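# Sort full boxes into tote, empty boxes to desks

## Task

Every full box in the room must end up completely inside the tote, and every empty box must be returned to the desk it belongs on; both must stay that way without the robot holding anything in place, and the robot must not tip over or finish leaning.

## Robot and tools

Robot: TidyBot++, a single-arm mobile manipulator. The base is 0.54 m long, 0.50 m wide and 0.38 m tall and rides on four powered casters. On top sits one seven-joint arm with a two-finger gripper. The shoulder is 0.12 m ahead of base centre and 0.68 m up. Two cameras: base_camera and wrist_camera (the latter looks along the hand). At the start the arm is folded, hand down, reaching up to 0.08 m past the base front, with the elbow as high as 1.15 m. Occasionally a loose object gets nudged by something other than the robot.

Frames: the base frame has its origin on the floor below the base centre, x forward, y left, z up. hand_pose is reported in it and marks the point between the finger pads; its z axis runs out along the fingers and the fingers close along its y axis. The odometry frame is the base frame as it was when the scene began. base_odometry counts wheel rotation only, so slip looks like travel; heading is left-positive in -3.142..3.142, and drift of a few cm and several degrees builds up over many moves. base_tilt is in degrees, forward and right positive, with roughly 1 degree of fixed bias plus noise.

execute_actions: argument actions is a list holding one action or none (empty just reports state and images). cameras optionally picks base_camera, wrist_camera or all; [] gives no images; an unknown name rejects the call. An action may contain base, joints, speeds. base holds exactly one relative offset from where the base last measured itself: translate_m (metres, forward +, -2..2), strafe_m (metres, left +, -2..2) or rotate_rad (radians, counter-clockwise seen from above +, -6.3..6.3). joints is a dict of absolute targets by name: joint_1_rad (any angle; whole-arm yaw, positive clockwise from above, opposite to heading), joint_2_rad shoulder -2.249..2.249, joint_3_rad any angle (upper-arm roll; from 3.14, positive moves a forward-bent forearm to the right), joint_4_rad elbow -2.579..2.579, joint_5_rad any angle (forearm roll; positive swings a forward-bent hand right), joint_6_rad wrist -2.099..2.099, joint_7_rad any angle (hand roll; hand down, positive is counter-clockwise from above; at 1.57 fingers open left-right), gripper_pos 0 (open, gap about 85 mm) to 1 (closed; gap about 85*(1-gripper_pos) mm). Done tolerances: 0.039 rad for joints 1-4, 0.056 for 5-7, 0.03 for the gripper. Unbounded joints go the short way, so rotate further in steps under half a turn. speeds caps top speed for that action only: translate_m and strafe_m 0.05..0.5 m/s, rotate_rad 0.1..1.57 rad/s (top of range is default). A base command needing over 8.667 s at its capped speed is rejected, as is any unknown key or out-of-range value; then nothing moves. Motions in one action start together. Anything omitted may still be driving at its previous target.

Arm geometry (joint_1_rad 0, joint_3_rad 3.14, joint_5_rad 0, arm in the x-z plane): segments 0.42, 0.31, 0.31 m; angles from vertical, forward positive: upper = j2, forearm = j2 - j4, hand = j2 - j4 - j6. Reach ahead of shoulder = sum of length*sin(angle); height above shoulder = sum of length*cos(angle). A down-pointing hand reaches about 0.94 m high at most, only near the base. Closed fingertips sit about 20 mm beyond the hand point.

Reading results: base_status and joint_status describe how each motion ended. done (base) means wheels turned the full amount, even if slipping or blocked short. off_target means it settled away from target and may keep pushing. contact_stop or time_out means the target was dropped and it holds in place. joint command not followed plus a cause line means a self-collision check withheld arm targets (gripper still acts); affected joints show not_followed and may be retried on later actions. on_its_own lists uncommanded changes. motor_effort is percent of max, bracket = peak, both noisy. For the gripper at 1: done means empty; off_target means an object stopped it at the shown value. ARM HIT flags a hard hit on the base or itself. A torque fault (limits 104.5 N m for joints 1-4, 51.3 for 5-7; warnings at 56.7 and 29.4) halts the arm and gripper for 10 s and skips the rest of the call. Motor temperatures are listed per arm joint; MOTOR HOT appears from 60 °C and at 75 °C an OVER-TEMPERATURE FAULT lets the arm sink, with limit_stop_at_motor_heat in joint_status: resend targets. If a result reports a stop, later calls in the same reply are skipped.

wait: seconds 0..10; nothing new is commanded and state plus images come back. zoom_image: camera plus region [x0,y0,x1,y1] in pixels from the top-left, at most 504x504, on that camera's latest full image. finished_scene: scene number; irreversible, reports success, and the goal must hold after the robot keeps its last command.

Practical cautions: friction and load sag leave the hand a cm or two off (more when extended or holding weight); correct by sending last command + (wanted - read) per joint, never by commanding a held-load joint to its read angle. Keep fingertips clear of the floor. Avoid driving the base while the arm is snagged on anything about 0.8 m or higher; that and sideways force on a raised hand can tip the robot. Pulling the arm back or backing off rights a slight lean. A blocked base pushes until timeout. Avoid dropping, slamming, or hard shoving of boxes; the robot keeps its last command while you think, and held loads heat motors meanwhile.

Each tool is called after "Request:" as name(argument=value, ...) on one line, values as JSON.

## Session

Request:
execute_actions(actions=[])

Scene clock: 0.00 s.
Motor temperatures (°C, as the motors report them): [30 33 32 31 40 38 44]
base_odometry: x=+0.000 y=+0.000 heading=+0.000 (m, m, rad; odometry frame)
base_tilt: forward=-0.5 right=-0.4 (deg)
base_status: not commanded
joint_positions: joint_1_rad=+0.011 joint_2_rad=-0.399 joint_3_rad=+3.166 joint_4_rad=-2.542 joint_5_rad=-0.012 joint_6_rad=-0.844 joint_7_rad=+1.596 gripper_pos=+0.000
joint_status: not commanded
motor_effort: joint_1_rad=+0 joint_2_rad=-1 joint_3_rad=+1 joint_4_rad=+13 joint_5_rad=+0 joint_6_rad=+1 joint_7_rad=+0 (%)
hand_pose: x=+0.2681 y=-0.0001 z=+0.5919 quat_wxyz=(-0.007, +0.997, -0.008, +0.077) (m; base frame)
pictures: base_camera, wrist_camera
Images, in order (width x height): base_camera 644x364, wrist_camera 644x476.

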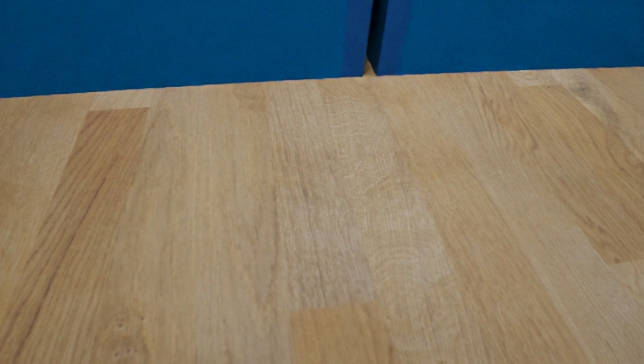

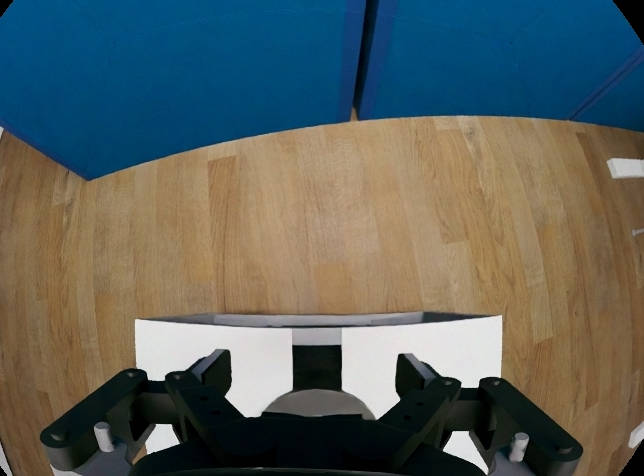

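Request:
execute_actions(actions=[{"joints":{"joint_2_rad":-0.6,"joint_4_rad":-0.9,"joint_6_rad":-1.6}}], cameras=["wrist_camera"])

Scene clock: 4.03 s.
Motor temperatures (°C, as the motors report them): [30 33 32 31 40 38 44]
base_odometry: x=+0.000 y=+0.000 heading=+0.000 (m, m, rad; odometry frame)
base_tilt: forward=-0.5 right=-0.5 (deg)
base_status: not commanded
joint_positions: joint_1_rad=+0.011 joint_2_rad=-0.594 joint_3_rad=+3.166 joint_4_rad=-0.918 joint_5_rad=-0.012 joint_6_rad=-1.558 joint_7_rad=+1.596 gripper_pos=+0.000
joint_status: all done
motor_effort: joint_1_rad=+1(0) joint_2_rad=+9(11) joint_3_rad=+0(1) joint_4_rad=+10(19) joint_5_rad=-1(1) joint_6_rad=+8(8) joint_7_rad=+0(0) (%)
hand_pose: x=+0.2803 y=-0.0077 z=+1.2332 quat_wxyz=(+0.007, +0.808, -0.003, +0.589) (m; base frame)
pictures: wrist_camera
Images, in order (width x height): wrist_camera 644x476.

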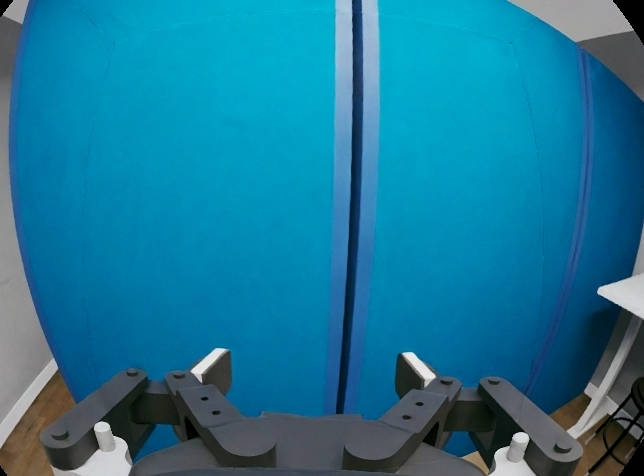

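Request:
execute_actions(actions=[{"joints":{"joint_1_rad":1.6}}], cameras=["wrist_camera"])

Scene clock: 7.20 s.
Motor temperatures (°C, as the motors report them): [30 33 32 31 40 38 44]
base_odometry: x=+0.000 y=+0.000 heading=+0.000 (m, m, rad; odometry frame)
base_tilt: forward=-0.6 right=-0.4 (deg)
base_status: not commanded
joint_positions: joint_1_rad=+1.589 joint_2_rad=-0.594 joint_3_rad=+3.166 joint_4_rad=-0.918 joint_5_rad=-0.012 joint_6_rad=-1.558 joint_7_rad=+1.596 gripper_pos=+0.000
joint_status: all done
motor_effort: joint_1_rad=+0(0) joint_2_rad=+9(10) joint_3_rad=+0(0) joint_4_rad=+10(10) joint_5_rad=-1(1) joint_6_rad=+8(8) joint_7_rad=+0(0) (%)
hand_pose: x=+0.1101 y=-0.1612 z=+1.2332 quat_wxyz=(+0.422, +0.567, -0.576, +0.410) (m; base frame)
pictures: wrist_camera
Images, in order (width x height): wrist_camera 644x476.

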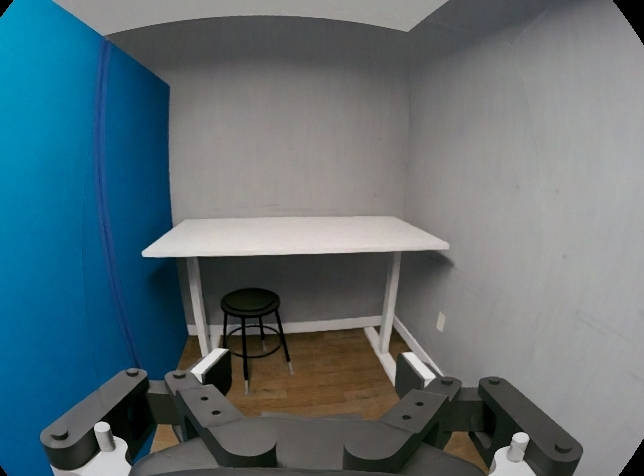

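Request:
execute_actions(actions=[{"base":{"rotate_rad":1.45},"joints":{"joint_1_rad":0.0}}])

Scene clock: 10.80 s.
Motor temperatures (°C, as the motors report them): [30 33 32 31 40 38 44]
base_odometry: x=+0.000 y=+0.000 heading=+1.450 (m, m, rad; odometry frame)
base_tilt: forward=-0.5 right=-0.5 (deg)
base_status: done
joint_positions: joint_1_rad=+0.011 joint_2_rad=-0.602 joint_3_rad=+3.166 joint_4_rad=-0.918 joint_5_rad=-0.012 joint_6_rad=-1.558 joint_7_rad=+1.596 gripper_pos=+0.000
joint_status: all done
motor_effort: joint_1_rad=+0(0) joint_2_rad=+10(13) joint_3_rad=+0(2) joint_4_rad=+10(10) joint_5_rad=-1(1) joint_6_rad=+8(8) joint_7_rad=+0(0) (%)
hand_pose: x=+0.2758 y=-0.0076 z=+1.2345 quat_wxyz=(+0.006, +0.806, -0.003, +0.592) (m; base frame)
pictures: base_camera, wrist_camera
Images, in order (width x height): base_camera 644x364, wrist_camera 644x476.

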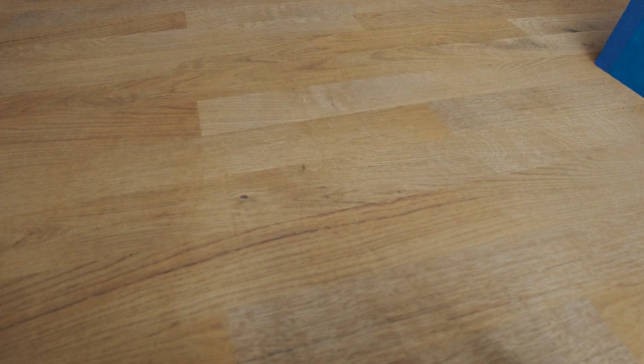

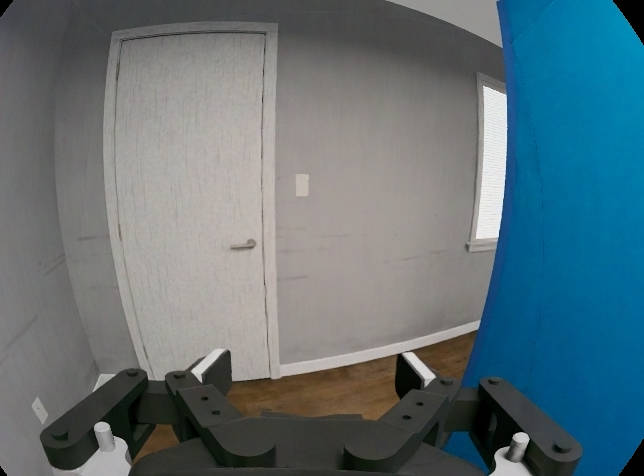

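Request:
execute_actions(actions=[{"base":{"rotate_rad":0.2}}], cameras=["base_camera"])

Request:
execute_actions(actions=[{"base":{"translate_m":0.9},"joints":{"joint_1_rad":1.2}}])

Scene clock: 13.30 s.
Motor temperatures (°C, as the motors report them): [30 33 32 31 40 38 44]
base_odometry: x=+0.000 y=+0.000 heading=+1.649 (m, m, rad; odometry frame)
base_tilt: forward=-0.5 right=-0.4 (deg)
base_status: done
joint_positions: joint_1_rad=+0.011 joint_2_rad=-0.602 joint_3_rad=+3.166 joint_4_rad=-0.918 joint_5_rad=-0.012 joint_6_rad=-1.558 joint_7_rad=+1.596 gripper_pos=+0.000
joint_status: not commanded
motor_effort: joint_1_rad=+0(1) joint_2_rad=+9(10) joint_3_rad=+0(0) joint_4_rad=+10(10) joint_5_rad=-1(1) joint_6_rad=+8(8) joint_7_rad=+0(0) (%)
hand_pose: x=+0.2758 y=-0.0076 z=+1.2345 quat_wxyz=(+0.006, +0.806, -0.003, +0.592) (m; base frame)
pictures: base_camera
Images, in order (width x height): base_camera 644x364.

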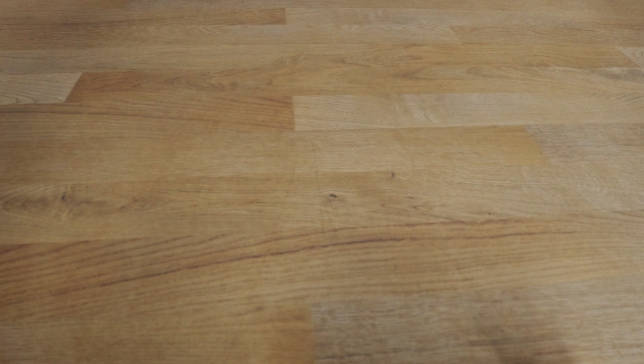

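Scene clock: 16.47 s.
Motor temperatures (°C, as the motors report them): [30 33 32 31 40 38 44]
base_odometry: x=-0.071 y=+0.897 heading=+1.649 (m, m, rad; odometry frame)
base_tilt: forward=-0.6 right=-0.5 (deg)
base_status: done
joint_positions: joint_1_rad=+1.192 joint_2_rad=-0.604 joint_3_rad=+3.166 joint_4_rad=-0.917 joint_5_rad=-0.012 joint_6_rad=-1.559 joint_7_rad=+1.596 gripper_pos=+0.000
joint_status: all done
motor_effort: joint_1_rad=+0(0) joint_2_rad=+10(15) joint_3_rad=+0(2) joint_4_rad=+10(10) joint_5_rad=-1(1) joint_6_rad=+8(8) joint_7_rad=+0(0) (%)
hand_pose: x=+0.1710 y=-0.1467 z=+1.2349 quat_wxyz=(+0.335, +0.667, -0.451, +0.489) (m; base frame)
pictures: base_camera, wrist_camera
Images, in order (width x height): base_camera 644x364, wrist_camera 644x476.

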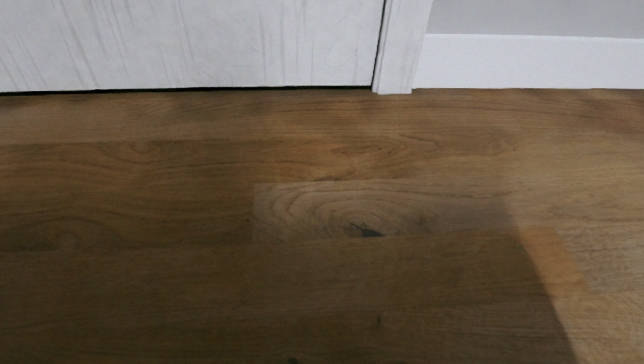

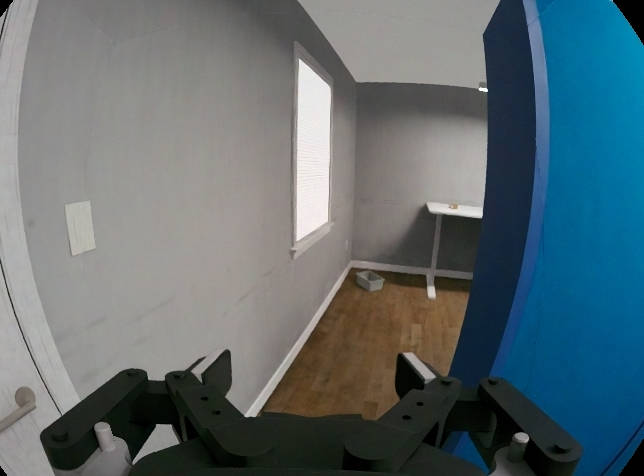

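Request:
execute_actions(actions=[{"base":{"translate_m":0.28}}], cameras=["base_camera"])

Request:
execute_actions(actions=[{"base":{"rotate_rad":-1.555},"joints":{"joint_1_rad":0.0}}])

Scene clock: 20.87 s.
Motor temperatures (°C, as the motors report them): [30 33 32 31 40 38 44]
base_odometry: x=-0.093 y=+1.177 heading=+1.650 (m, m, rad; odometry frame)
base_tilt: forward=-0.5 right=-0.4 (deg)
base_status: done
joint_positions: joint_1_rad=+1.194 joint_2_rad=-0.602 joint_3_rad=+3.166 joint_4_rad=-0.917 joint_5_rad=-0.012 joint_6_rad=-1.559 joint_7_rad=+1.596 gripper_pos=+0.000
joint_status: not commanded
motor_effort: joint_1_rad=+0(0) joint_2_rad=+10(12) joint_3_rad=+1(3) joint_4_rad=+10(10) joint_5_rad=-1(1) joint_6_rad=+8(8) joint_7_rad=+0(0) (%)
hand_pose: x=+0.1711 y=-0.1477 z=+1.2346 quat_wxyz=(+0.336, +0.667, -0.452, +0.488) (m; base frame)
pictures: base_camera
Images, in order (width x height): base_camera 644x364.

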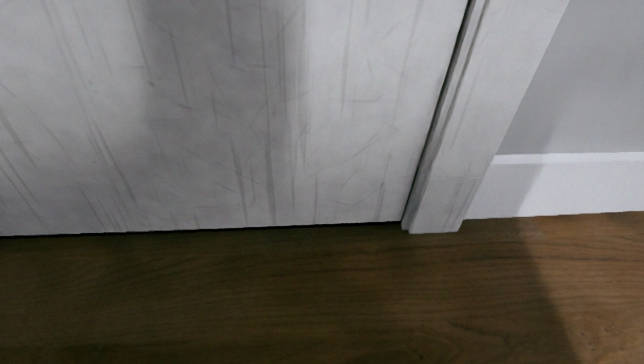

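Scene clock: 23.33 s.
Motor temperatures (°C, as the motors report them): [30 33 32 31 40 38 44]
base_odometry: x=-0.093 y=+1.177 heading=+0.096 (m, m, rad; odometry frame)
base_tilt: forward=-0.5 right=-0.4 (deg)
base_status: done
joint_positions: joint_1_rad=+0.011 joint_2_rad=-0.602 joint_3_rad=+3.166 joint_4_rad=-0.917 joint_5_rad=-0.012 joint_6_rad=-1.559 joint_7_rad=+1.596 gripper_pos=+0.000
joint_status: all done
motor_effort: joint_1_rad=+1(0) joint_2_rad=+10(11) joint_3_rad=+0(1) joint_4_rad=+10(10) joint_5_rad=-1(1) joint_6_rad=+8(8) joint_7_rad=+0(0) (%)
hand_pose: x=+0.2757 y=-0.0076 z=+1.2345 quat_wxyz=(+0.006, +0.806, -0.003, +0.592) (m; base frame)
pictures: base_camera, wrist_camera
Images, in order (width x height): base_camera 644x364, wrist_camera 644x476.

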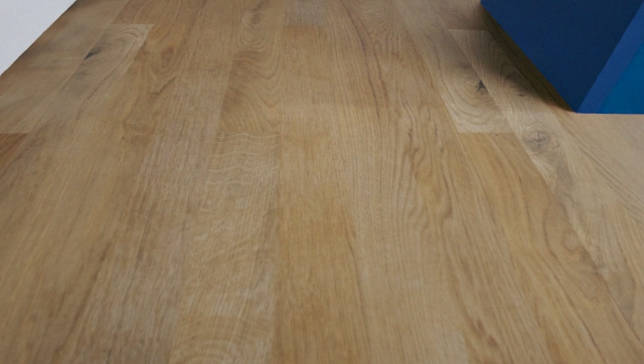

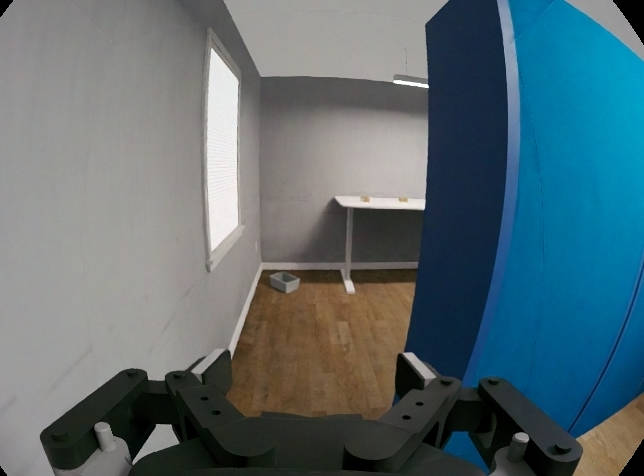

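Request:
execute_actions(actions=[{"base":{"translate_m":1.9},"joints":{"joint_1_rad":0.9}}])

Scene clock: 29.97 s.
Motor temperatures (°C, as the motors report them): [30 33 32 31 40 38 44]
base_odometry: x=+1.798 y=+1.357 heading=+0.095 (m, m, rad; odometry frame)
base_tilt: forward=-0.5 right=-0.4 (deg)
base_status: done
joint_positions: joint_1_rad=+0.890 joint_2_rad=-0.601 joint_3_rad=+3.166 joint_4_rad=-0.917 joint_5_rad=-0.012 joint_6_rad=-1.559 joint_7_rad=+1.596 gripper_pos=+0.000
joint_status: all done
motor_effort: joint_1_rad=+1(0) joint_2_rad=+10(15) joint_3_rad=+0(2) joint_4_rad=+10(11) joint_5_rad=-1(1) joint_6_rad=+8(8) joint_7_rad=+0(1) (%)
hand_pose: x=+0.2130 y=-0.1256 z=+1.2346 quat_wxyz=(+0.258, +0.728, -0.346, +0.533) (m; base frame)
pictures: base_camera, wrist_camera
Images, in order (width x height): base_camera 644x364, wrist_camera 644x476.

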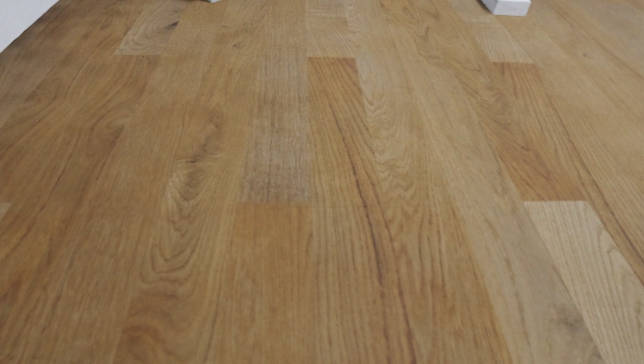

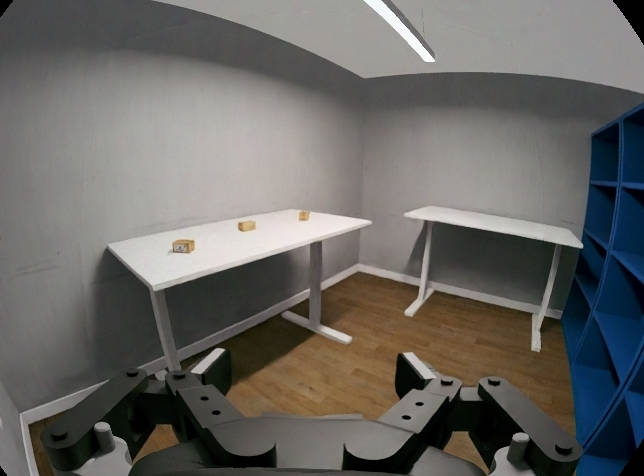

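Request:
zoom_image(camera="wrist_camera", region=[100, 190, 380, 300])

Region (100, 190, 380, 300) of wrist_camera's 644x476 image, scaled by 1.800; it fills the top 198 rows of this view, and the rest is white.

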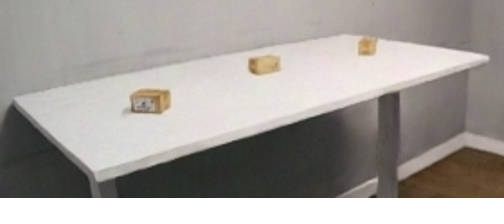

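Request:
execute_actions(actions=[{"base":{"strafe_m":-0.65},"joints":{"joint_1_rad":2.4}}])

Scene clock: 34.33 s.
Motor temperatures (°C, as the motors report them): [30 33 32 31 40 38 44]
base_odometry: x=+1.860 y=+0.710 heading=+0.096 (m, m, rad; odometry frame)
base_tilt: forward=-0.5 right=-0.4 (deg)
base_status: done
joint_positions: joint_1_rad=+2.390 joint_2_rad=-0.597 joint_3_rad=+3.166 joint_4_rad=-0.916 joint_5_rad=-0.012 joint_6_rad=-1.560 joint_7_rad=+1.596 gripper_pos=+0.000
joint_status: all done
motor_effort: joint_1_rad=+0(0) joint_2_rad=+10(14) joint_3_rad=+1(1) joint_4_rad=+10(11) joint_5_rad=-1(1) joint_6_rad=+8(8) joint_7_rad=+0(0) (%)
hand_pose: x=-0.0009 y=-0.1041 z=+1.2340 quat_wxyz=(+0.550, +0.298, -0.750, +0.214) (m; base frame)
pictures: base_camera, wrist_camera
Images, in order (width x height): base_camera 644x364, wrist_camera 644x476.

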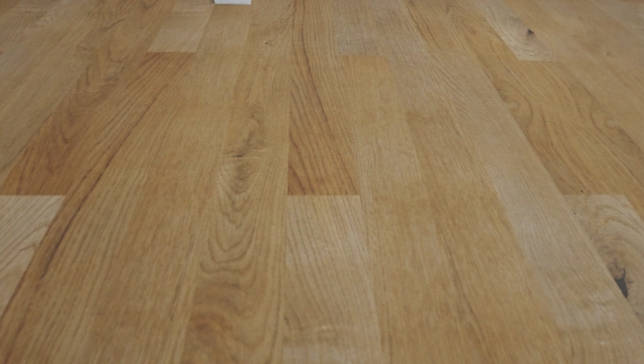

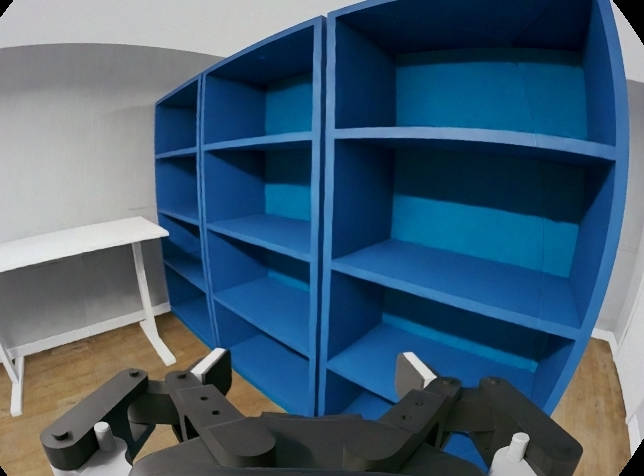

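Request:
execute_actions(actions=[{"base":{"translate_m":0.55},"joints":{"joint_1_rad":0.0,"joint_3_rad":3.14,"joint_6_rad":-1.9}}])

Scene clock: 38.23 s.
Motor temperatures (°C, as the motors report them): [30 33 32 31 40 38 44]
base_odometry: x=+2.408 y=+0.762 heading=+0.096 (m, m, rad; odometry frame)
base_tilt: forward=-0.5 right=-0.5 (deg)
base_status: done
joint_positions: joint_1_rad=+0.011 joint_2_rad=-0.598 joint_3_rad=+3.162 joint_4_rad=-0.916 joint_5_rad=-0.012 joint_6_rad=-1.858 joint_7_rad=+1.596 gripper_pos=+0.000
joint_status: all done
motor_effort: joint_1_rad=+1(1) joint_2_rad=+11(13) joint_3_rad=+0(3) joint_4_rad=+9(11) joint_5_rad=-1(2) joint_6_rad=+7(8) joint_7_rad=+0(0) (%)
hand_pose: x=+0.2368 y=-0.0040 z=+1.1511 quat_wxyz=(+0.003, +0.886, +0.000, +0.464) (m; base frame)
pictures: base_camera, wrist_camera
Images, in order (width x height): base_camera 644x364, wrist_camera 644x476.

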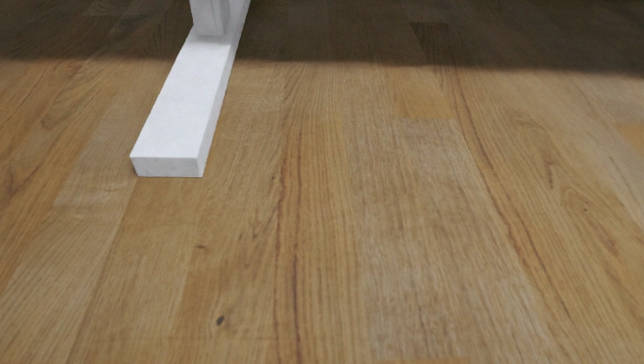

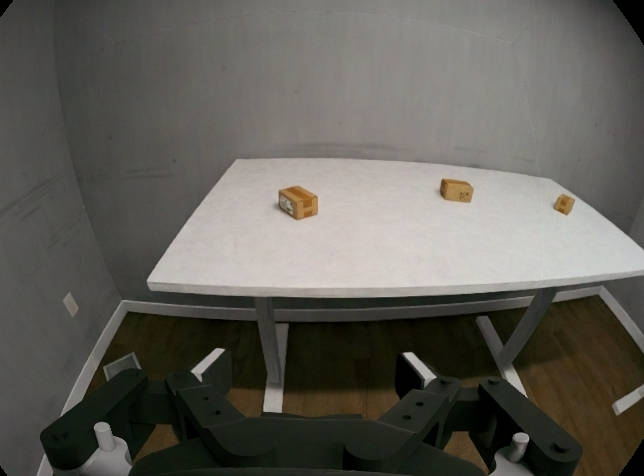

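Request:
execute_actions(actions=[{"base":{"translate_m":0.2},"joints":{"joint_2_rad":0.15,"joint_4_rad":-0.45,"joint_6_rad":-2.05}}])

Scene clock: 49.70 s.
Motor temperatures (°C, as the motors report them): [30 33 32 31 40 38 44]
base_odometry: x=+2.607 y=+0.781 heading=+0.095 (m, m, rad; odometry frame)
base_tilt: forward=-0.5 right=-0.5 (deg)
base_status: done
joint_positions: joint_1_rad=+0.011 joint_2_rad=+0.146 joint_3_rad=+3.162 joint_4_rad=-0.474 joint_5_rad=-0.012 joint_6_rad=-2.008 joint_7_rad=+1.596 gripper_pos=+0.000
joint_status: all done
motor_effort: joint_1_rad=+0(1) joint_2_rad=-18(22) joint_3_rad=+0(1) joint_4_rad=+12(13) joint_5_rad=-1(1) joint_6_rad=+4(7) joint_7_rad=+0(1) (%)
hand_pose: x=+0.5162 y=-0.0066 z=+1.0827 quat_wxyz=(+0.004, +0.967, +0.001, +0.254) (m; base frame)
pictures: base_camera, wrist_camera
Images, in order (width x height): base_camera 644x364, wrist_camera 644x476.

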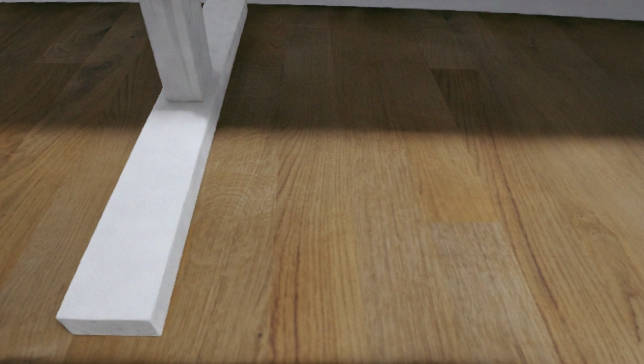

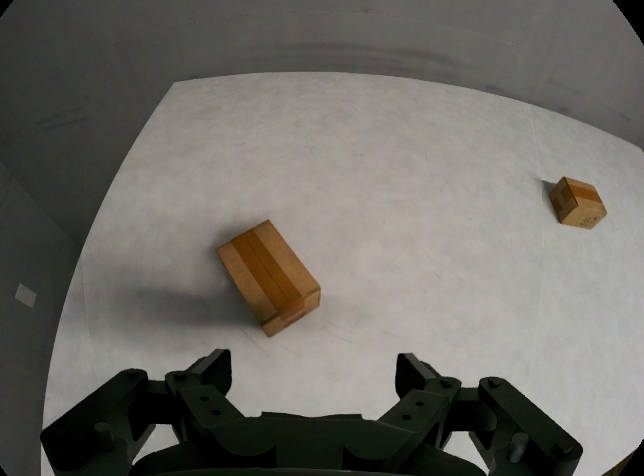

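Request:
zoom_image(camera="wrist_camera", region=[190, 200, 350, 350])

Region (190, 200, 350, 350) of wrist_camera's 644x476 image, scaled by 3.150; it fills the top 472 rows of this view, and the rest is white.

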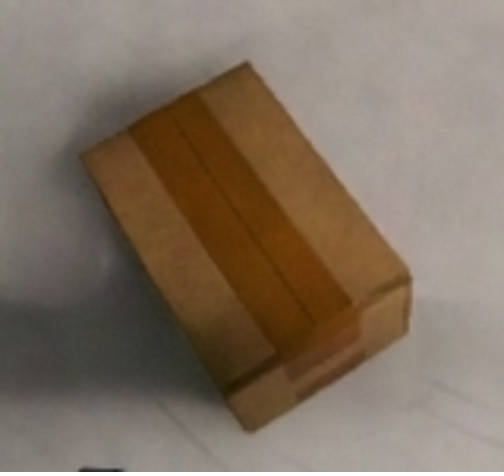

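Request:
execute_actions(actions=[{"base":{"strafe_m":-0.305},"joints":{"joint_1_rad":-0.61,"joint_6_rad":-1.45,"joint_3_rad":3.12,"joint_7_rad":1.54}}], cameras=[])

Request:
execute_actions(actions=[{"joints":{"joint_2_rad":0.17,"joint_4_rad":-0.755}}])

Scene clock: 70.13 s.
Motor temperatures (°C, as the motors report them): [30 33 32 31 40 38 44]
base_odometry: x=+2.637 y=+0.477 heading=+0.096 (m, m, rad; odometry frame)
base_tilt: forward=-0.5 right=-0.4 (deg)
base_status: done
joint_positions: joint_1_rad=-0.598 joint_2_rad=+0.147 joint_3_rad=+3.142 joint_4_rad=-0.472 joint_5_rad=-0.012 joint_6_rad=-1.490 joint_7_rad=+1.566 gripper_pos=+0.000
joint_status: all done
motor_effort: joint_1_rad=+0(2) joint_2_rad=-20(22) joint_3_rad=+0(1) joint_4_rad=+14(14) joint_5_rad=-1(0) joint_6_rad=+7(6) joint_7_rad=+0(1) (%)
hand_pose: x=+0.5387 y=+0.2915 z=+1.1948 quat_wxyz=(-0.151, +0.831, +0.256, +0.470) (m; base frame)
pictures: none
No camera images: the call's "cameras" was empty. Leave "cameras" out to get every camera's image.

Scene clock: 71.53 s.
Motor temperatures (°C, as the motors report them): [30 33 32 31 40 38 44]
base_odometry: x=+2.637 y=+0.477 heading=+0.096 (m, m, rad; odometry frame)
base_tilt: forward=-0.5 right=-0.5 (deg)
base_status: not commanded
joint_positions: joint_1_rad=-0.598 joint_2_rad=+0.169 joint_3_rad=+3.142 joint_4_rad=-0.739 joint_5_rad=-0.012 joint_6_rad=-1.490 joint_7_rad=+1.566 gripper_pos=+0.000
joint_status: all done
motor_effort: joint_1_rad=+1(1) joint_2_rad=-23(25) joint_3_rad=-1(0) joint_4_rad=+16(17) joint_5_rad=-1(1) joint_6_rad=+6(7) joint_7_rad=+0(1) (%)
hand_pose: x=+0.5539 y=+0.3017 z=+1.0606 quat_wxyz=(-0.113, +0.891, +0.274, +0.345) (m; base frame)
pictures: base_camera, wrist_camera
Images, in order (width x height): base_camera 644x364, wrist_camera 644x476.

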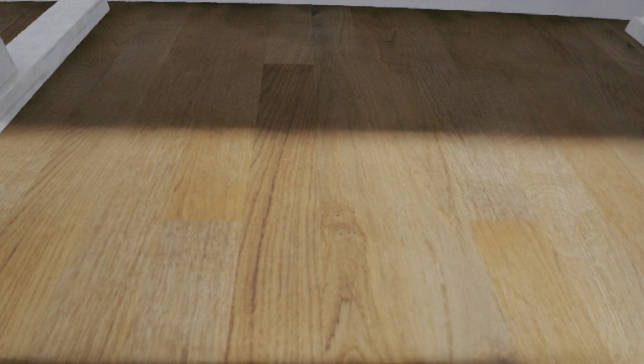

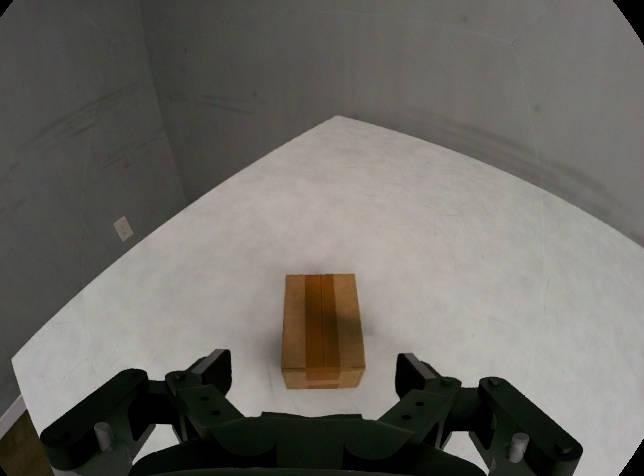

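Request:
execute_actions(actions=[{"joints":{"joint_1_rad":-0.577,"joint_6_rad":-1.21,"joint_4_rad":-0.85}}], cameras=[])

Request:
execute_actions(actions=[{"joints":{"joint_2_rad":0.215,"joint_4_rad":-0.94}}], cameras=["wrist_camera"])

Scene clock: 75.40 s.
Motor temperatures (°C, as the motors report them): [30 33 32 31 40 38 44]
base_odometry: x=+2.637 y=+0.477 heading=+0.096 (m, m, rad; odometry frame)
base_tilt: forward=-0.5 right=-0.5 (deg)
base_status: not commanded
joint_positions: joint_1_rad=-0.586 joint_2_rad=+0.171 joint_3_rad=+3.141 joint_4_rad=-0.831 joint_5_rad=-0.012 joint_6_rad=-1.246 joint_7_rad=+1.566 gripper_pos=+0.000
joint_status: all done
motor_effort: joint_1_rad=+0(2) joint_2_rad=-25(26) joint_3_rad=+0(0) joint_4_rad=+17(18) joint_5_rad=-1(1) joint_6_rad=+7(7) joint_7_rad=+0(0) (%)
hand_pose: x=+0.5987 y=+0.3246 z=+1.0706 quat_wxyz=(-0.131, +0.864, +0.259, +0.412) (m; base frame)
pictures: none
No camera images: the call's "cameras" was empty. Leave "cameras" out to get every camera's image.

Scene clock: 76.40 s.
Motor temperatures (°C, as the motors report them): [30 33 32 31 40 38 44]
base_odometry: x=+2.637 y=+0.477 heading=+0.096 (m, m, rad; odometry frame)
base_tilt: forward=-0.5 right=-0.4 (deg)
base_status: not commanded
joint_positions: joint_1_rad=-0.586 joint_2_rad=+0.217 joint_3_rad=+3.141 joint_4_rad=-0.923 joint_5_rad=-0.012 joint_6_rad=-1.246 joint_7_rad=+1.566 gripper_pos=+0.000
joint_status: all done
motor_effort: joint_1_rad=+0(1) joint_2_rad=-27(29) joint_3_rad=-1(0) joint_4_rad=+18(20) joint_5_rad=+0(1) joint_6_rad=+5(7) joint_7_rad=+0(0) (%)
hand_pose: x=+0.6073 y=+0.3303 z=+0.9975 quat_wxyz=(-0.113, +0.890, +0.267, +0.351) (m; base frame)
pictures: wrist_camera
Images, in order (width x height): wrist_camera 644x476.

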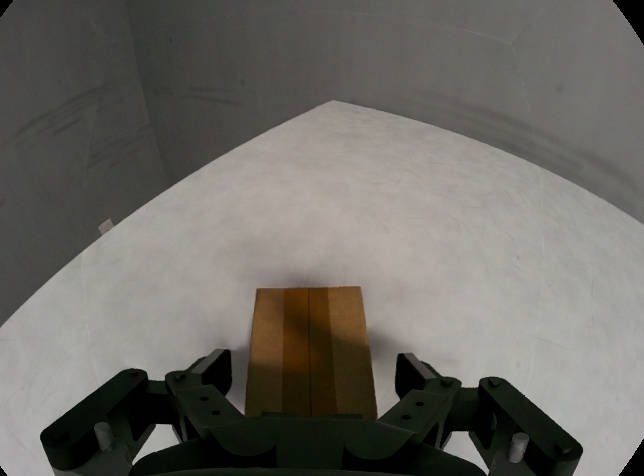

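Request:
execute_actions(actions=[{"joints":{"gripper_pos":1.0}}], cameras=["wrist_camera"])

Scene clock: 79.53 s.
Motor temperatures (°C, as the motors report them): [30 33 32 31 40 38 44]
base_odometry: x=+2.637 y=+0.477 heading=+0.096 (m, m, rad; odometry frame)
base_tilt: forward=-0.5 right=-0.4 (deg)
base_status: not commanded
joint_positions: joint_1_rad=-0.586 joint_2_rad=+0.215 joint_3_rad=+3.141 joint_4_rad=-0.924 joint_5_rad=-0.012 joint_6_rad=-1.245 joint_7_rad=+1.565 gripper_pos=+0.357
joint_status: gripper_pos off_target (ended at +0.357, target +1.000)
motor_effort: joint_1_rad=+1(2) joint_2_rad=-27(29) joint_3_rad=+0(1) joint_4_rad=+17(20) joint_5_rad=+0(0) joint_6_rad=+5(8) joint_7_rad=+0(1) (%)
hand_pose: x=+0.6070 y=+0.3304 z=+0.9983 quat_wxyz=(-0.114, +0.890, +0.267, +0.352) (m; base frame)
pictures: wrist_camera
Images, in order (width x height): wrist_camera 644x476.

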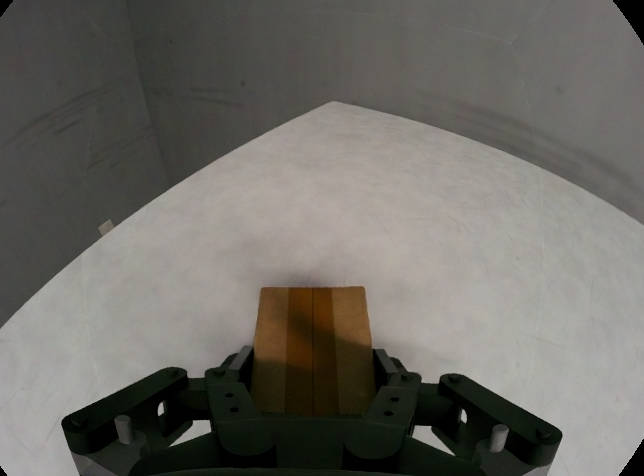

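Lift to the earlier pose (baseline j2 −25, j4 +17, j6 +7).

Request:
execute_actions(actions=[{"joints":{"joint_2_rad":0.17,"joint_4_rad":-0.82}}], cameras=["wrist_camera"])

Scene clock: 82.07 s.
Motor temperatures (°C, as the motors report them): [30 33 32 31 40 38 44]
base_odometry: x=+2.637 y=+0.477 heading=+0.096 (m, m, rad; odometry frame)
base_tilt: forward=-0.6 right=-0.4 (deg)
base_status: not commanded
joint_positions: joint_1_rad=-0.586 joint_2_rad=+0.188 joint_3_rad=+3.141 joint_4_rad=-0.852 joint_5_rad=-0.012 joint_6_rad=-1.245 joint_7_rad=+1.565 gripper_pos=+0.357
joint_status: all done
motor_effort: joint_1_rad=+0(1) joint_2_rad=-28(33) joint_3_rad=+0(1) joint_4_rad=+20(22) joint_5_rad=-1(1) joint_6_rad=+8(8) joint_7_rad=+0(0) (%)
hand_pose: x=+0.6036 y=+0.3281 z=+1.0504 quat_wxyz=(-0.127, +0.871, +0.261, +0.396) (m; base frame)
pictures: wrist_camera
Images, in order (width x height): wrist_camera 644x476.

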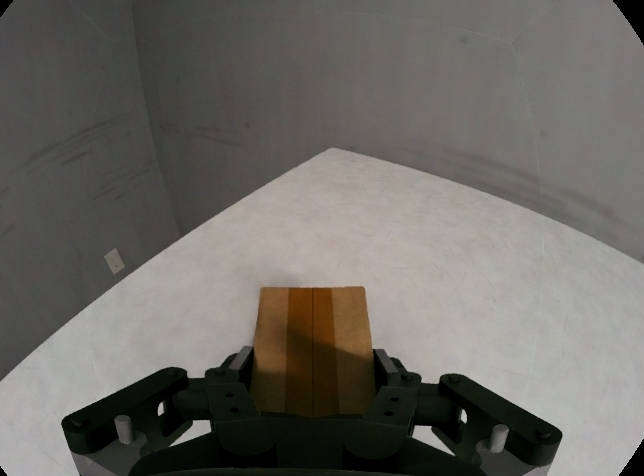

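Request:
execute_actions(actions=[], cameras=[])

Request:
execute_actions(actions=[], cameras=[])

Request:
execute_actions(actions=[], cameras=[])

Scene clock: 83.37 s.
Motor temperatures (°C, as the motors report them): [30 33 32 31 40 38 44]
base_odometry: x=+2.637 y=+0.477 heading=+0.096 (m, m, rad; odometry frame)
base_tilt: forward=-0.5 right=-0.4 (deg)
base_status: not commanded
joint_positions: joint_1_rad=-0.586 joint_2_rad=+0.188 joint_3_rad=+3.141 joint_4_rad=-0.852 joint_5_rad=-0.012 joint_6_rad=-1.245 joint_7_rad=+1.565 gripper_pos=+0.357
joint_status: all done
motor_effort: joint_1_rad=+0(1) joint_2_rad=-28(33) joint_3_rad=+0(1) joint_4_rad=+20(22) joint_5_rad=-1(1) joint_6_rad=+8(8) joint_7_rad=+0(0) (%)
hand_pose: x=+0.6036 y=+0.3281 z=+1.0504 quat_wxyz=(-0.127, +0.871, +0.261, +0.396) (m; base frame)
pictures: none
No camera images: the call's "cameras" was empty. Leave "cameras" out to get every camera's image.

Scene clock: 83.37 s.
Motor temperatures (°C, as the motors report them): [30 33 32 31 40 38 44]
base_odometry: x=+2.637 y=+0.477 heading=+0.096 (m, m, rad; odometry frame)
base_tilt: forward=-0.5 right=-0.4 (deg)
base_status: not commanded
joint_positions: joint_1_rad=-0.586 joint_2_rad=+0.188 joint_3_rad=+3.141 joint_4_rad=-0.852 joint_5_rad=-0.012 joint_6_rad=-1.245 joint_7_rad=+1.565 gripper_pos=+0.357
joint_status: all done
motor_effort: joint_1_rad=+0(1) joint_2_rad=-28(33) joint_3_rad=+0(1) joint_4_rad=+20(22) joint_5_rad=-1(1) joint_6_rad=+8(8) joint_7_rad=+0(0) (%)
hand_pose: x=+0.6036 y=+0.3281 z=+1.0504 quat_wxyz=(-0.127, +0.871, +0.261, +0.396) (m; base frame)
pictures: none
No camera images: the call's "cameras" was empty. Leave "cameras" out to get every camera's image.

Scene clock: 83.37 s.
Motor temperatures (°C, as the motors report them): [30 33 32 31 40 38 44]
base_odometry: x=+2.637 y=+0.477 heading=+0.096 (m, m, rad; odometry frame)
base_tilt: forward=-0.5 right=-0.4 (deg)
base_status: not commanded
joint_positions: joint_1_rad=-0.586 joint_2_rad=+0.188 joint_3_rad=+3.141 joint_4_rad=-0.852 joint_5_rad=-0.012 joint_6_rad=-1.245 joint_7_rad=+1.565 gripper_pos=+0.357
joint_status: all done
motor_effort: joint_1_rad=+0(1) joint_2_rad=-28(33) joint_3_rad=+0(1) joint_4_rad=+20(22) joint_5_rad=-1(1) joint_6_rad=+8(8) joint_7_rad=+0(0) (%)
hand_pose: x=+0.6036 y=+0.3281 z=+1.0504 quat_wxyz=(-0.127, +0.871, +0.261, +0.396) (m; base frame)
pictures: none
No camera images: the call's "cameras" was empty. Leave "cameras" out to get every camera's image.

Request:
execute_actions(actions=[{"joints":{"joint_2_rad":0.208,"joint_4_rad":-0.93}}], cameras=[])

Scene clock: 85.83 s.
Motor temperatures (°C, as the motors report them): [30 33 32 31 40 38 44]
base_odometry: x=+2.637 y=+0.477 heading=+0.096 (m, m, rad; odometry frame)
base_tilt: forward=-0.5 right=-0.4 (deg)
base_status: not commanded
joint_positions: joint_1_rad=-0.586 joint_2_rad=+0.213 joint_3_rad=+3.141 joint_4_rad=-0.927 joint_5_rad=-0.012 joint_6_rad=-1.241 joint_7_rad=+1.565 gripper_pos=+0.357
joint_status: all done
motor_effort: joint_1_rad=+0(0) joint_2_rad=-28(31) joint_3_rad=+1(0) joint_4_rad=+18(21) joint_5_rad=-1(1) joint_6_rad=+6(9) joint_7_rad=+0(0) (%)
hand_pose: x=+0.6069 y=+0.3303 z=+0.9984 quat_wxyz=(-0.114, +0.890, +0.267, +0.353) (m; base frame)
pictures: none
No camera images: the call's "cameras" was empty. Leave "cameras" out to get every camera's image.

Request:
execute_actions(actions=[{"joints":{"gripper_pos":0.0}}], cameras=[])

Request:
execute_actions(actions=[{"joints":{"joint_2_rad":0.17,"joint_4_rad":-0.82}}], cameras=["wrist_camera"])

Scene clock: 87.53 s.
Motor temperatures (°C, as the motors report them): [30 33 32 31 40 38 44]
base_odometry: x=+2.637 y=+0.477 heading=+0.096 (m, m, rad; odometry frame)
base_tilt: forward=-0.5 right=-0.5 (deg)
base_status: not commanded
joint_positions: joint_1_rad=-0.586 joint_2_rad=+0.213 joint_3_rad=+3.141 joint_4_rad=-0.927 joint_5_rad=-0.012 joint_6_rad=-1.241 joint_7_rad=+1.565 gripper_pos=+0.000
joint_status: all done
motor_effort: joint_1_rad=+0(1) joint_2_rad=-27(29) joint_3_rad=+1(0) joint_4_rad=+18(20) joint_5_rad=+0(1) joint_6_rad=+6(7) joint_7_rad=+0(0) (%)
hand_pose: x=+0.6068 y=+0.3303 z=+0.9985 quat_wxyz=(-0.114, +0.890, +0.267, +0.353) (m; base frame)
pictures: none
No camera images: the call's "cameras" was empty. Leave "cameras" out to get every camera's image.

Scene clock: 88.60 s.
Motor temperatures (°C, as the motors report them): [30 33 32 31 40 38 44]
base_odometry: x=+2.637 y=+0.477 heading=+0.096 (m, m, rad; odometry frame)
base_tilt: forward=-0.5 right=-0.5 (deg)
base_status: not commanded
joint_positions: joint_1_rad=-0.586 joint_2_rad=+0.170 joint_3_rad=+3.141 joint_4_rad=-0.836 joint_5_rad=-0.012 joint_6_rad=-1.241 joint_7_rad=+1.565 gripper_pos=+0.000
joint_status: all done
motor_effort: joint_1_rad=+0(1) joint_2_rad=-24(30) joint_3_rad=+0(0) joint_4_rad=+17(19) joint_5_rad=-1(1) joint_6_rad=+7(7) joint_7_rad=+0(0) (%)
hand_pose: x=+0.5987 y=+0.3249 z=+1.0699 quat_wxyz=(-0.132, +0.864, +0.259, +0.412) (m; base frame)
pictures: wrist_camera
Images, in order (width x height): wrist_camera 644x476.

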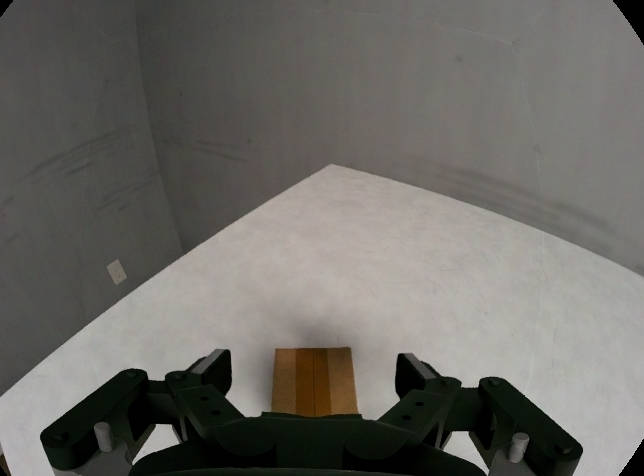

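Request:
execute_actions(actions=[{"joints":{"joint_1_rad":0.25,"joint_2_rad":0.15,"joint_4_rad":-0.45,"joint_6_rad":-2.0}}], cameras=["wrist_camera"])

Scene clock: 91.53 s.
Motor temperatures (°C, as the motors report them): [30 33 32 31 40 38 44]
base_odometry: x=+2.637 y=+0.477 heading=+0.096 (m, m, rad; odometry frame)
base_tilt: forward=-0.5 right=-0.5 (deg)
base_status: not commanded
joint_positions: joint_1_rad=+0.241 joint_2_rad=+0.160 joint_3_rad=+3.136 joint_4_rad=-0.472 joint_5_rad=-0.012 joint_6_rad=-1.960 joint_7_rad=+1.565 gripper_pos=+0.000
joint_status: all done
motor_effort: joint_1_rad=+0(1) joint_2_rad=-20(24) joint_3_rad=+0(1) joint_4_rad=+12(18) joint_5_rad=-1(1) joint_6_rad=+4(7) joint_7_rad=+0(0) (%)
hand_pose: x=+0.5237 y=-0.0924 z=+1.0855 quat_wxyz=(+0.026, +0.956, -0.112, +0.270) (m; base frame)
pictures: wrist_camera
Images, in order (width x height): wrist_camera 644x476.

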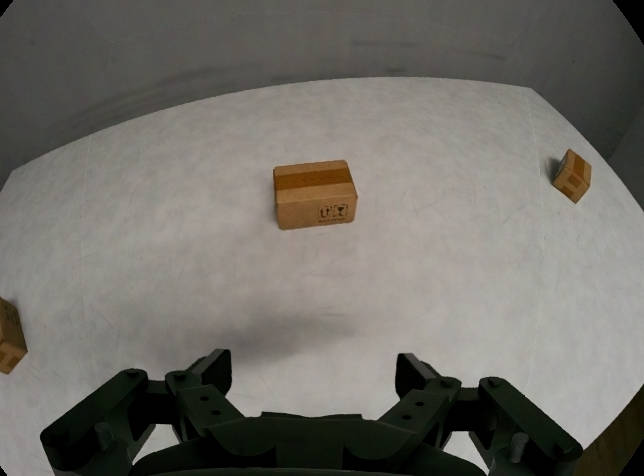

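Request:
zoom_image(camera="wrist_camera", region=[255, 140, 375, 250])

Request:
zoom_image(camera="wrist_camera", region=[530, 130, 620, 220])

Region (255, 140, 375, 250) of wrist_camera's 644x476 image, scaled by 4.200; it fills the top 462 rows of this view, and the rest is white.

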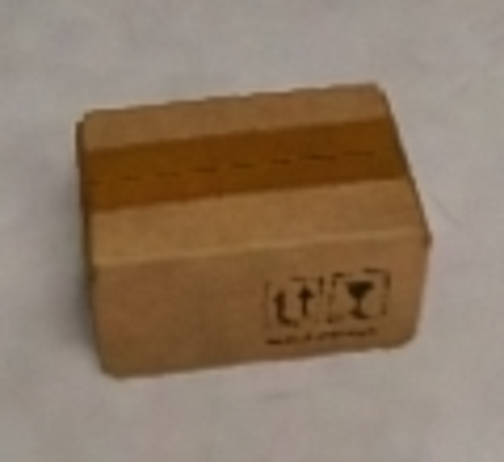

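Region (530, 130, 620, 220) of wrist_camera's 644x476 image, scaled by 5.600.

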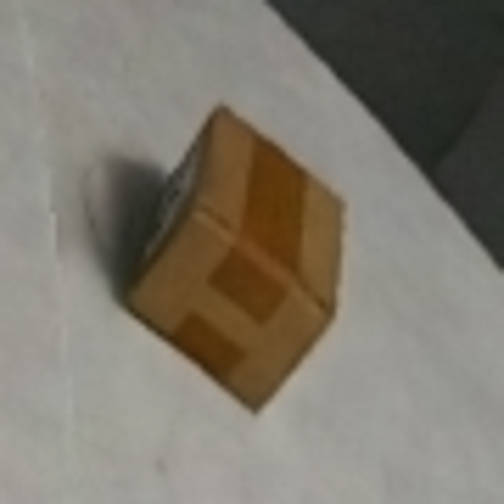

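Request:
execute_actions(actions=[{"joints":{"joint_1_rad":0.187,"joint_2_rad":-0.008,"joint_4_rad":-1.0,"joint_6_rad":-0.835,"gripper_pos":1.0}}], cameras=[])

Request:
execute_actions(actions=[{"joints":{"joint_4_rad":-1.33}}], cameras=["wrist_camera"])

Scene clock: 107.93 s.
Motor temperatures (°C, as the motors report them): [30 33 32 31 40 38 44]
base_odometry: x=+2.637 y=+0.477 heading=+0.096 (m, m, rad; odometry frame)
base_tilt: forward=-0.5 right=-0.4 (deg)
base_status: not commanded
joint_positions: joint_1_rad=+0.200 joint_2_rad=+0.005 joint_3_rad=+3.136 joint_4_rad=-0.978 joint_5_rad=-0.012 joint_6_rad=-0.873 joint_7_rad=+1.565 gripper_pos=+0.999
joint_status: all done
motor_effort: joint_1_rad=+0(0) joint_2_rad=-20(20) joint_3_rad=+0(0) joint_4_rad=+18(18) joint_5_rad=-1(1) joint_6_rad=+8(8) joint_7_rad=+0(0) (%)
hand_pose: x=+0.6718 y=-0.1045 z=+1.1890 quat_wxyz=(+0.051, +0.797, -0.080, +0.597) (m; base frame)
pictures: none
No camera images: the call's "cameras" was empty. Leave "cameras" out to get every camera's image.

Scene clock: 109.37 s.
Motor temperatures (°C, as the motors report them): [30 33 32 31 40 38 44]
base_odometry: x=+2.637 y=+0.477 heading=+0.096 (m, m, rad; odometry frame)
base_tilt: forward=-0.5 right=-0.5 (deg)
base_status: not commanded
joint_positions: joint_1_rad=+0.200 joint_2_rad=-0.002 joint_3_rad=+3.136 joint_4_rad=-1.312 joint_5_rad=-0.012 joint_6_rad=-0.873 joint_7_rad=+1.565 gripper_pos=+0.999
joint_status: all done
motor_effort: joint_1_rad=+0(0) joint_2_rad=-21(23) joint_3_rad=+0(0) joint_4_rad=+20(20) joint_5_rad=-1(1) joint_6_rad=+7(7) joint_7_rad=+0(0) (%)
hand_pose: x=+0.6668 y=-0.1035 z=+1.0047 quat_wxyz=(+0.038, +0.883, -0.090, +0.460) (m; base frame)
pictures: wrist_camera
Images, in order (width x height): wrist_camera 644x476.

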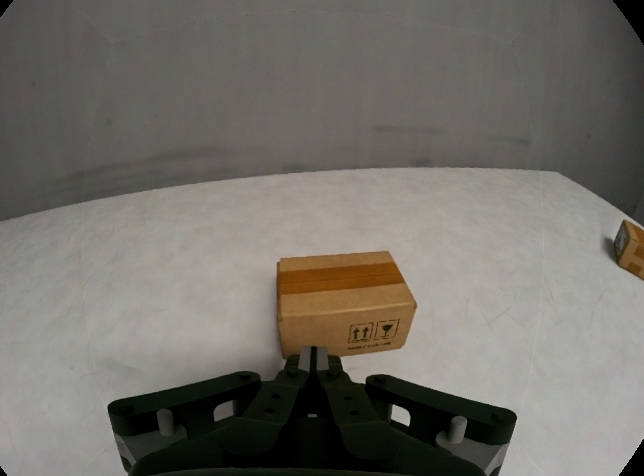

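Request:
execute_actions(actions=[{"base":{"translate_m":0.085},"speeds":{"translate_m":0.05},"joints":{"joint_4_rad":-1.352,"joint_1_rad":0.173}}], cameras=["wrist_camera"])

Scene clock: 112.97 s.
Motor temperatures (°C, as the motors report them): [30 33 32 31 40 38 44]
base_odometry: x=+2.721 y=+0.485 heading=+0.096 (m, m, rad; odometry frame)
base_tilt: forward=-0.5 right=-0.5 (deg)
base_status: done
joint_positions: joint_1_rad=+0.183 joint_2_rad=-0.005 joint_3_rad=+3.135 joint_4_rad=-1.333 joint_5_rad=-0.012 joint_6_rad=-0.873 joint_7_rad=+1.565 gripper_pos=+0.999
joint_status: all done
motor_effort: joint_1_rad=+1(1) joint_2_rad=-21(24) joint_3_rad=+0(1) joint_4_rad=+20(20) joint_5_rad=-1(1) joint_6_rad=+7(8) joint_7_rad=+0(0) (%)
hand_pose: x=+0.6656 y=-0.0936 z=+0.9950 quat_wxyz=(+0.033, +0.887, -0.082, +0.452) (m; base frame)
pictures: wrist_camera
Images, in order (width x height): wrist_camera 644x476.

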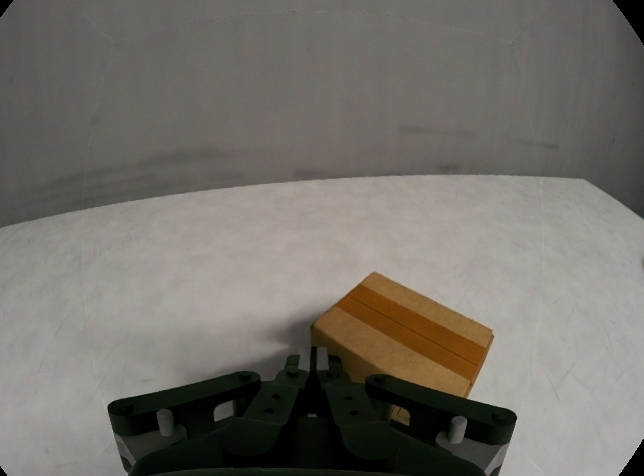

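Request:
execute_actions(actions=[{"base":{"strafe_m":-0.045},"speeds":{"strafe_m":0.05}}], cameras=["wrist_camera"])

Scene clock: 115.10 s.
Motor temperatures (°C, as the motors report them): [30 33 32 31 40 38 44]
base_odometry: x=+2.726 y=+0.440 heading=+0.096 (m, m, rad; odometry frame)
base_tilt: forward=-0.6 right=-0.4 (deg)
base_status: done
joint_positions: joint_1_rad=+0.179 joint_2_rad=-0.005 joint_3_rad=+3.133 joint_4_rad=-1.333 joint_5_rad=-0.012 joint_6_rad=-0.873 joint_7_rad=+1.565 gripper_pos=+0.999
joint_status: not commanded
motor_effort: joint_1_rad=+1(2) joint_2_rad=-21(21) joint_3_rad=+0(2) joint_4_rad=+20(20) joint_5_rad=-1(0) joint_6_rad=+7(7) joint_7_rad=+0(0) (%)
hand_pose: x=+0.6661 y=-0.0904 z=+0.9951 quat_wxyz=(+0.032, +0.888, -0.080, +0.452) (m; base frame)
pictures: wrist_camera
Images, in order (width x height): wrist_camera 644x476.

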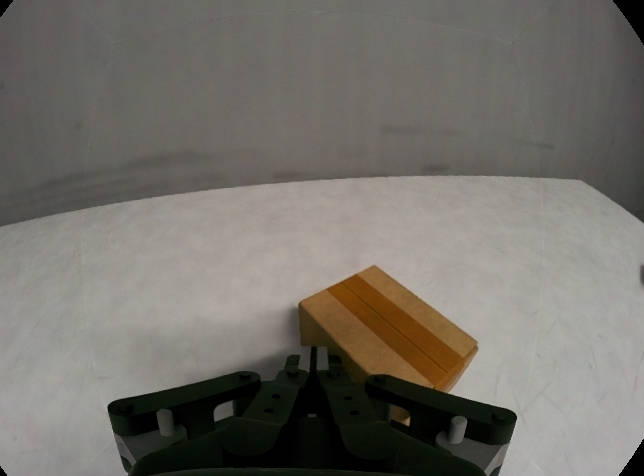

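Request:
execute_actions(actions=[{"joints":{"joint_4_rad":-1.17,"joint_2_rad":-0.03}}], cameras=[])

Scene clock: 120.23 s.
Motor temperatures (°C, as the motors report them): [30 33 32 31 40 38 44]
base_odometry: x=+2.726 y=+0.440 heading=+0.096 (m, m, rad; odometry frame)
base_tilt: forward=-0.6 right=-0.4 (deg)
base_status: not commanded
joint_positions: joint_1_rad=+0.179 joint_2_rad=-0.027 joint_3_rad=+3.133 joint_4_rad=-1.185 joint_5_rad=-0.012 joint_6_rad=-0.873 joint_7_rad=+1.565 gripper_pos=+0.999
joint_status: all done
motor_effort: joint_1_rad=+0(1) joint_2_rad=-19(22) joint_3_rad=+1(0) joint_4_rad=+19(21) joint_5_rad=+0(0) joint_6_rad=+8(8) joint_7_rad=+0(0) (%)
hand_pose: x=+0.6669 y=-0.0905 z=+1.0907 quat_wxyz=(+0.038, +0.846, -0.076, +0.526) (m; base frame)
pictures: none
No camera images: the call's "cameras" was empty. Leave "cameras" out to get every camera's image.


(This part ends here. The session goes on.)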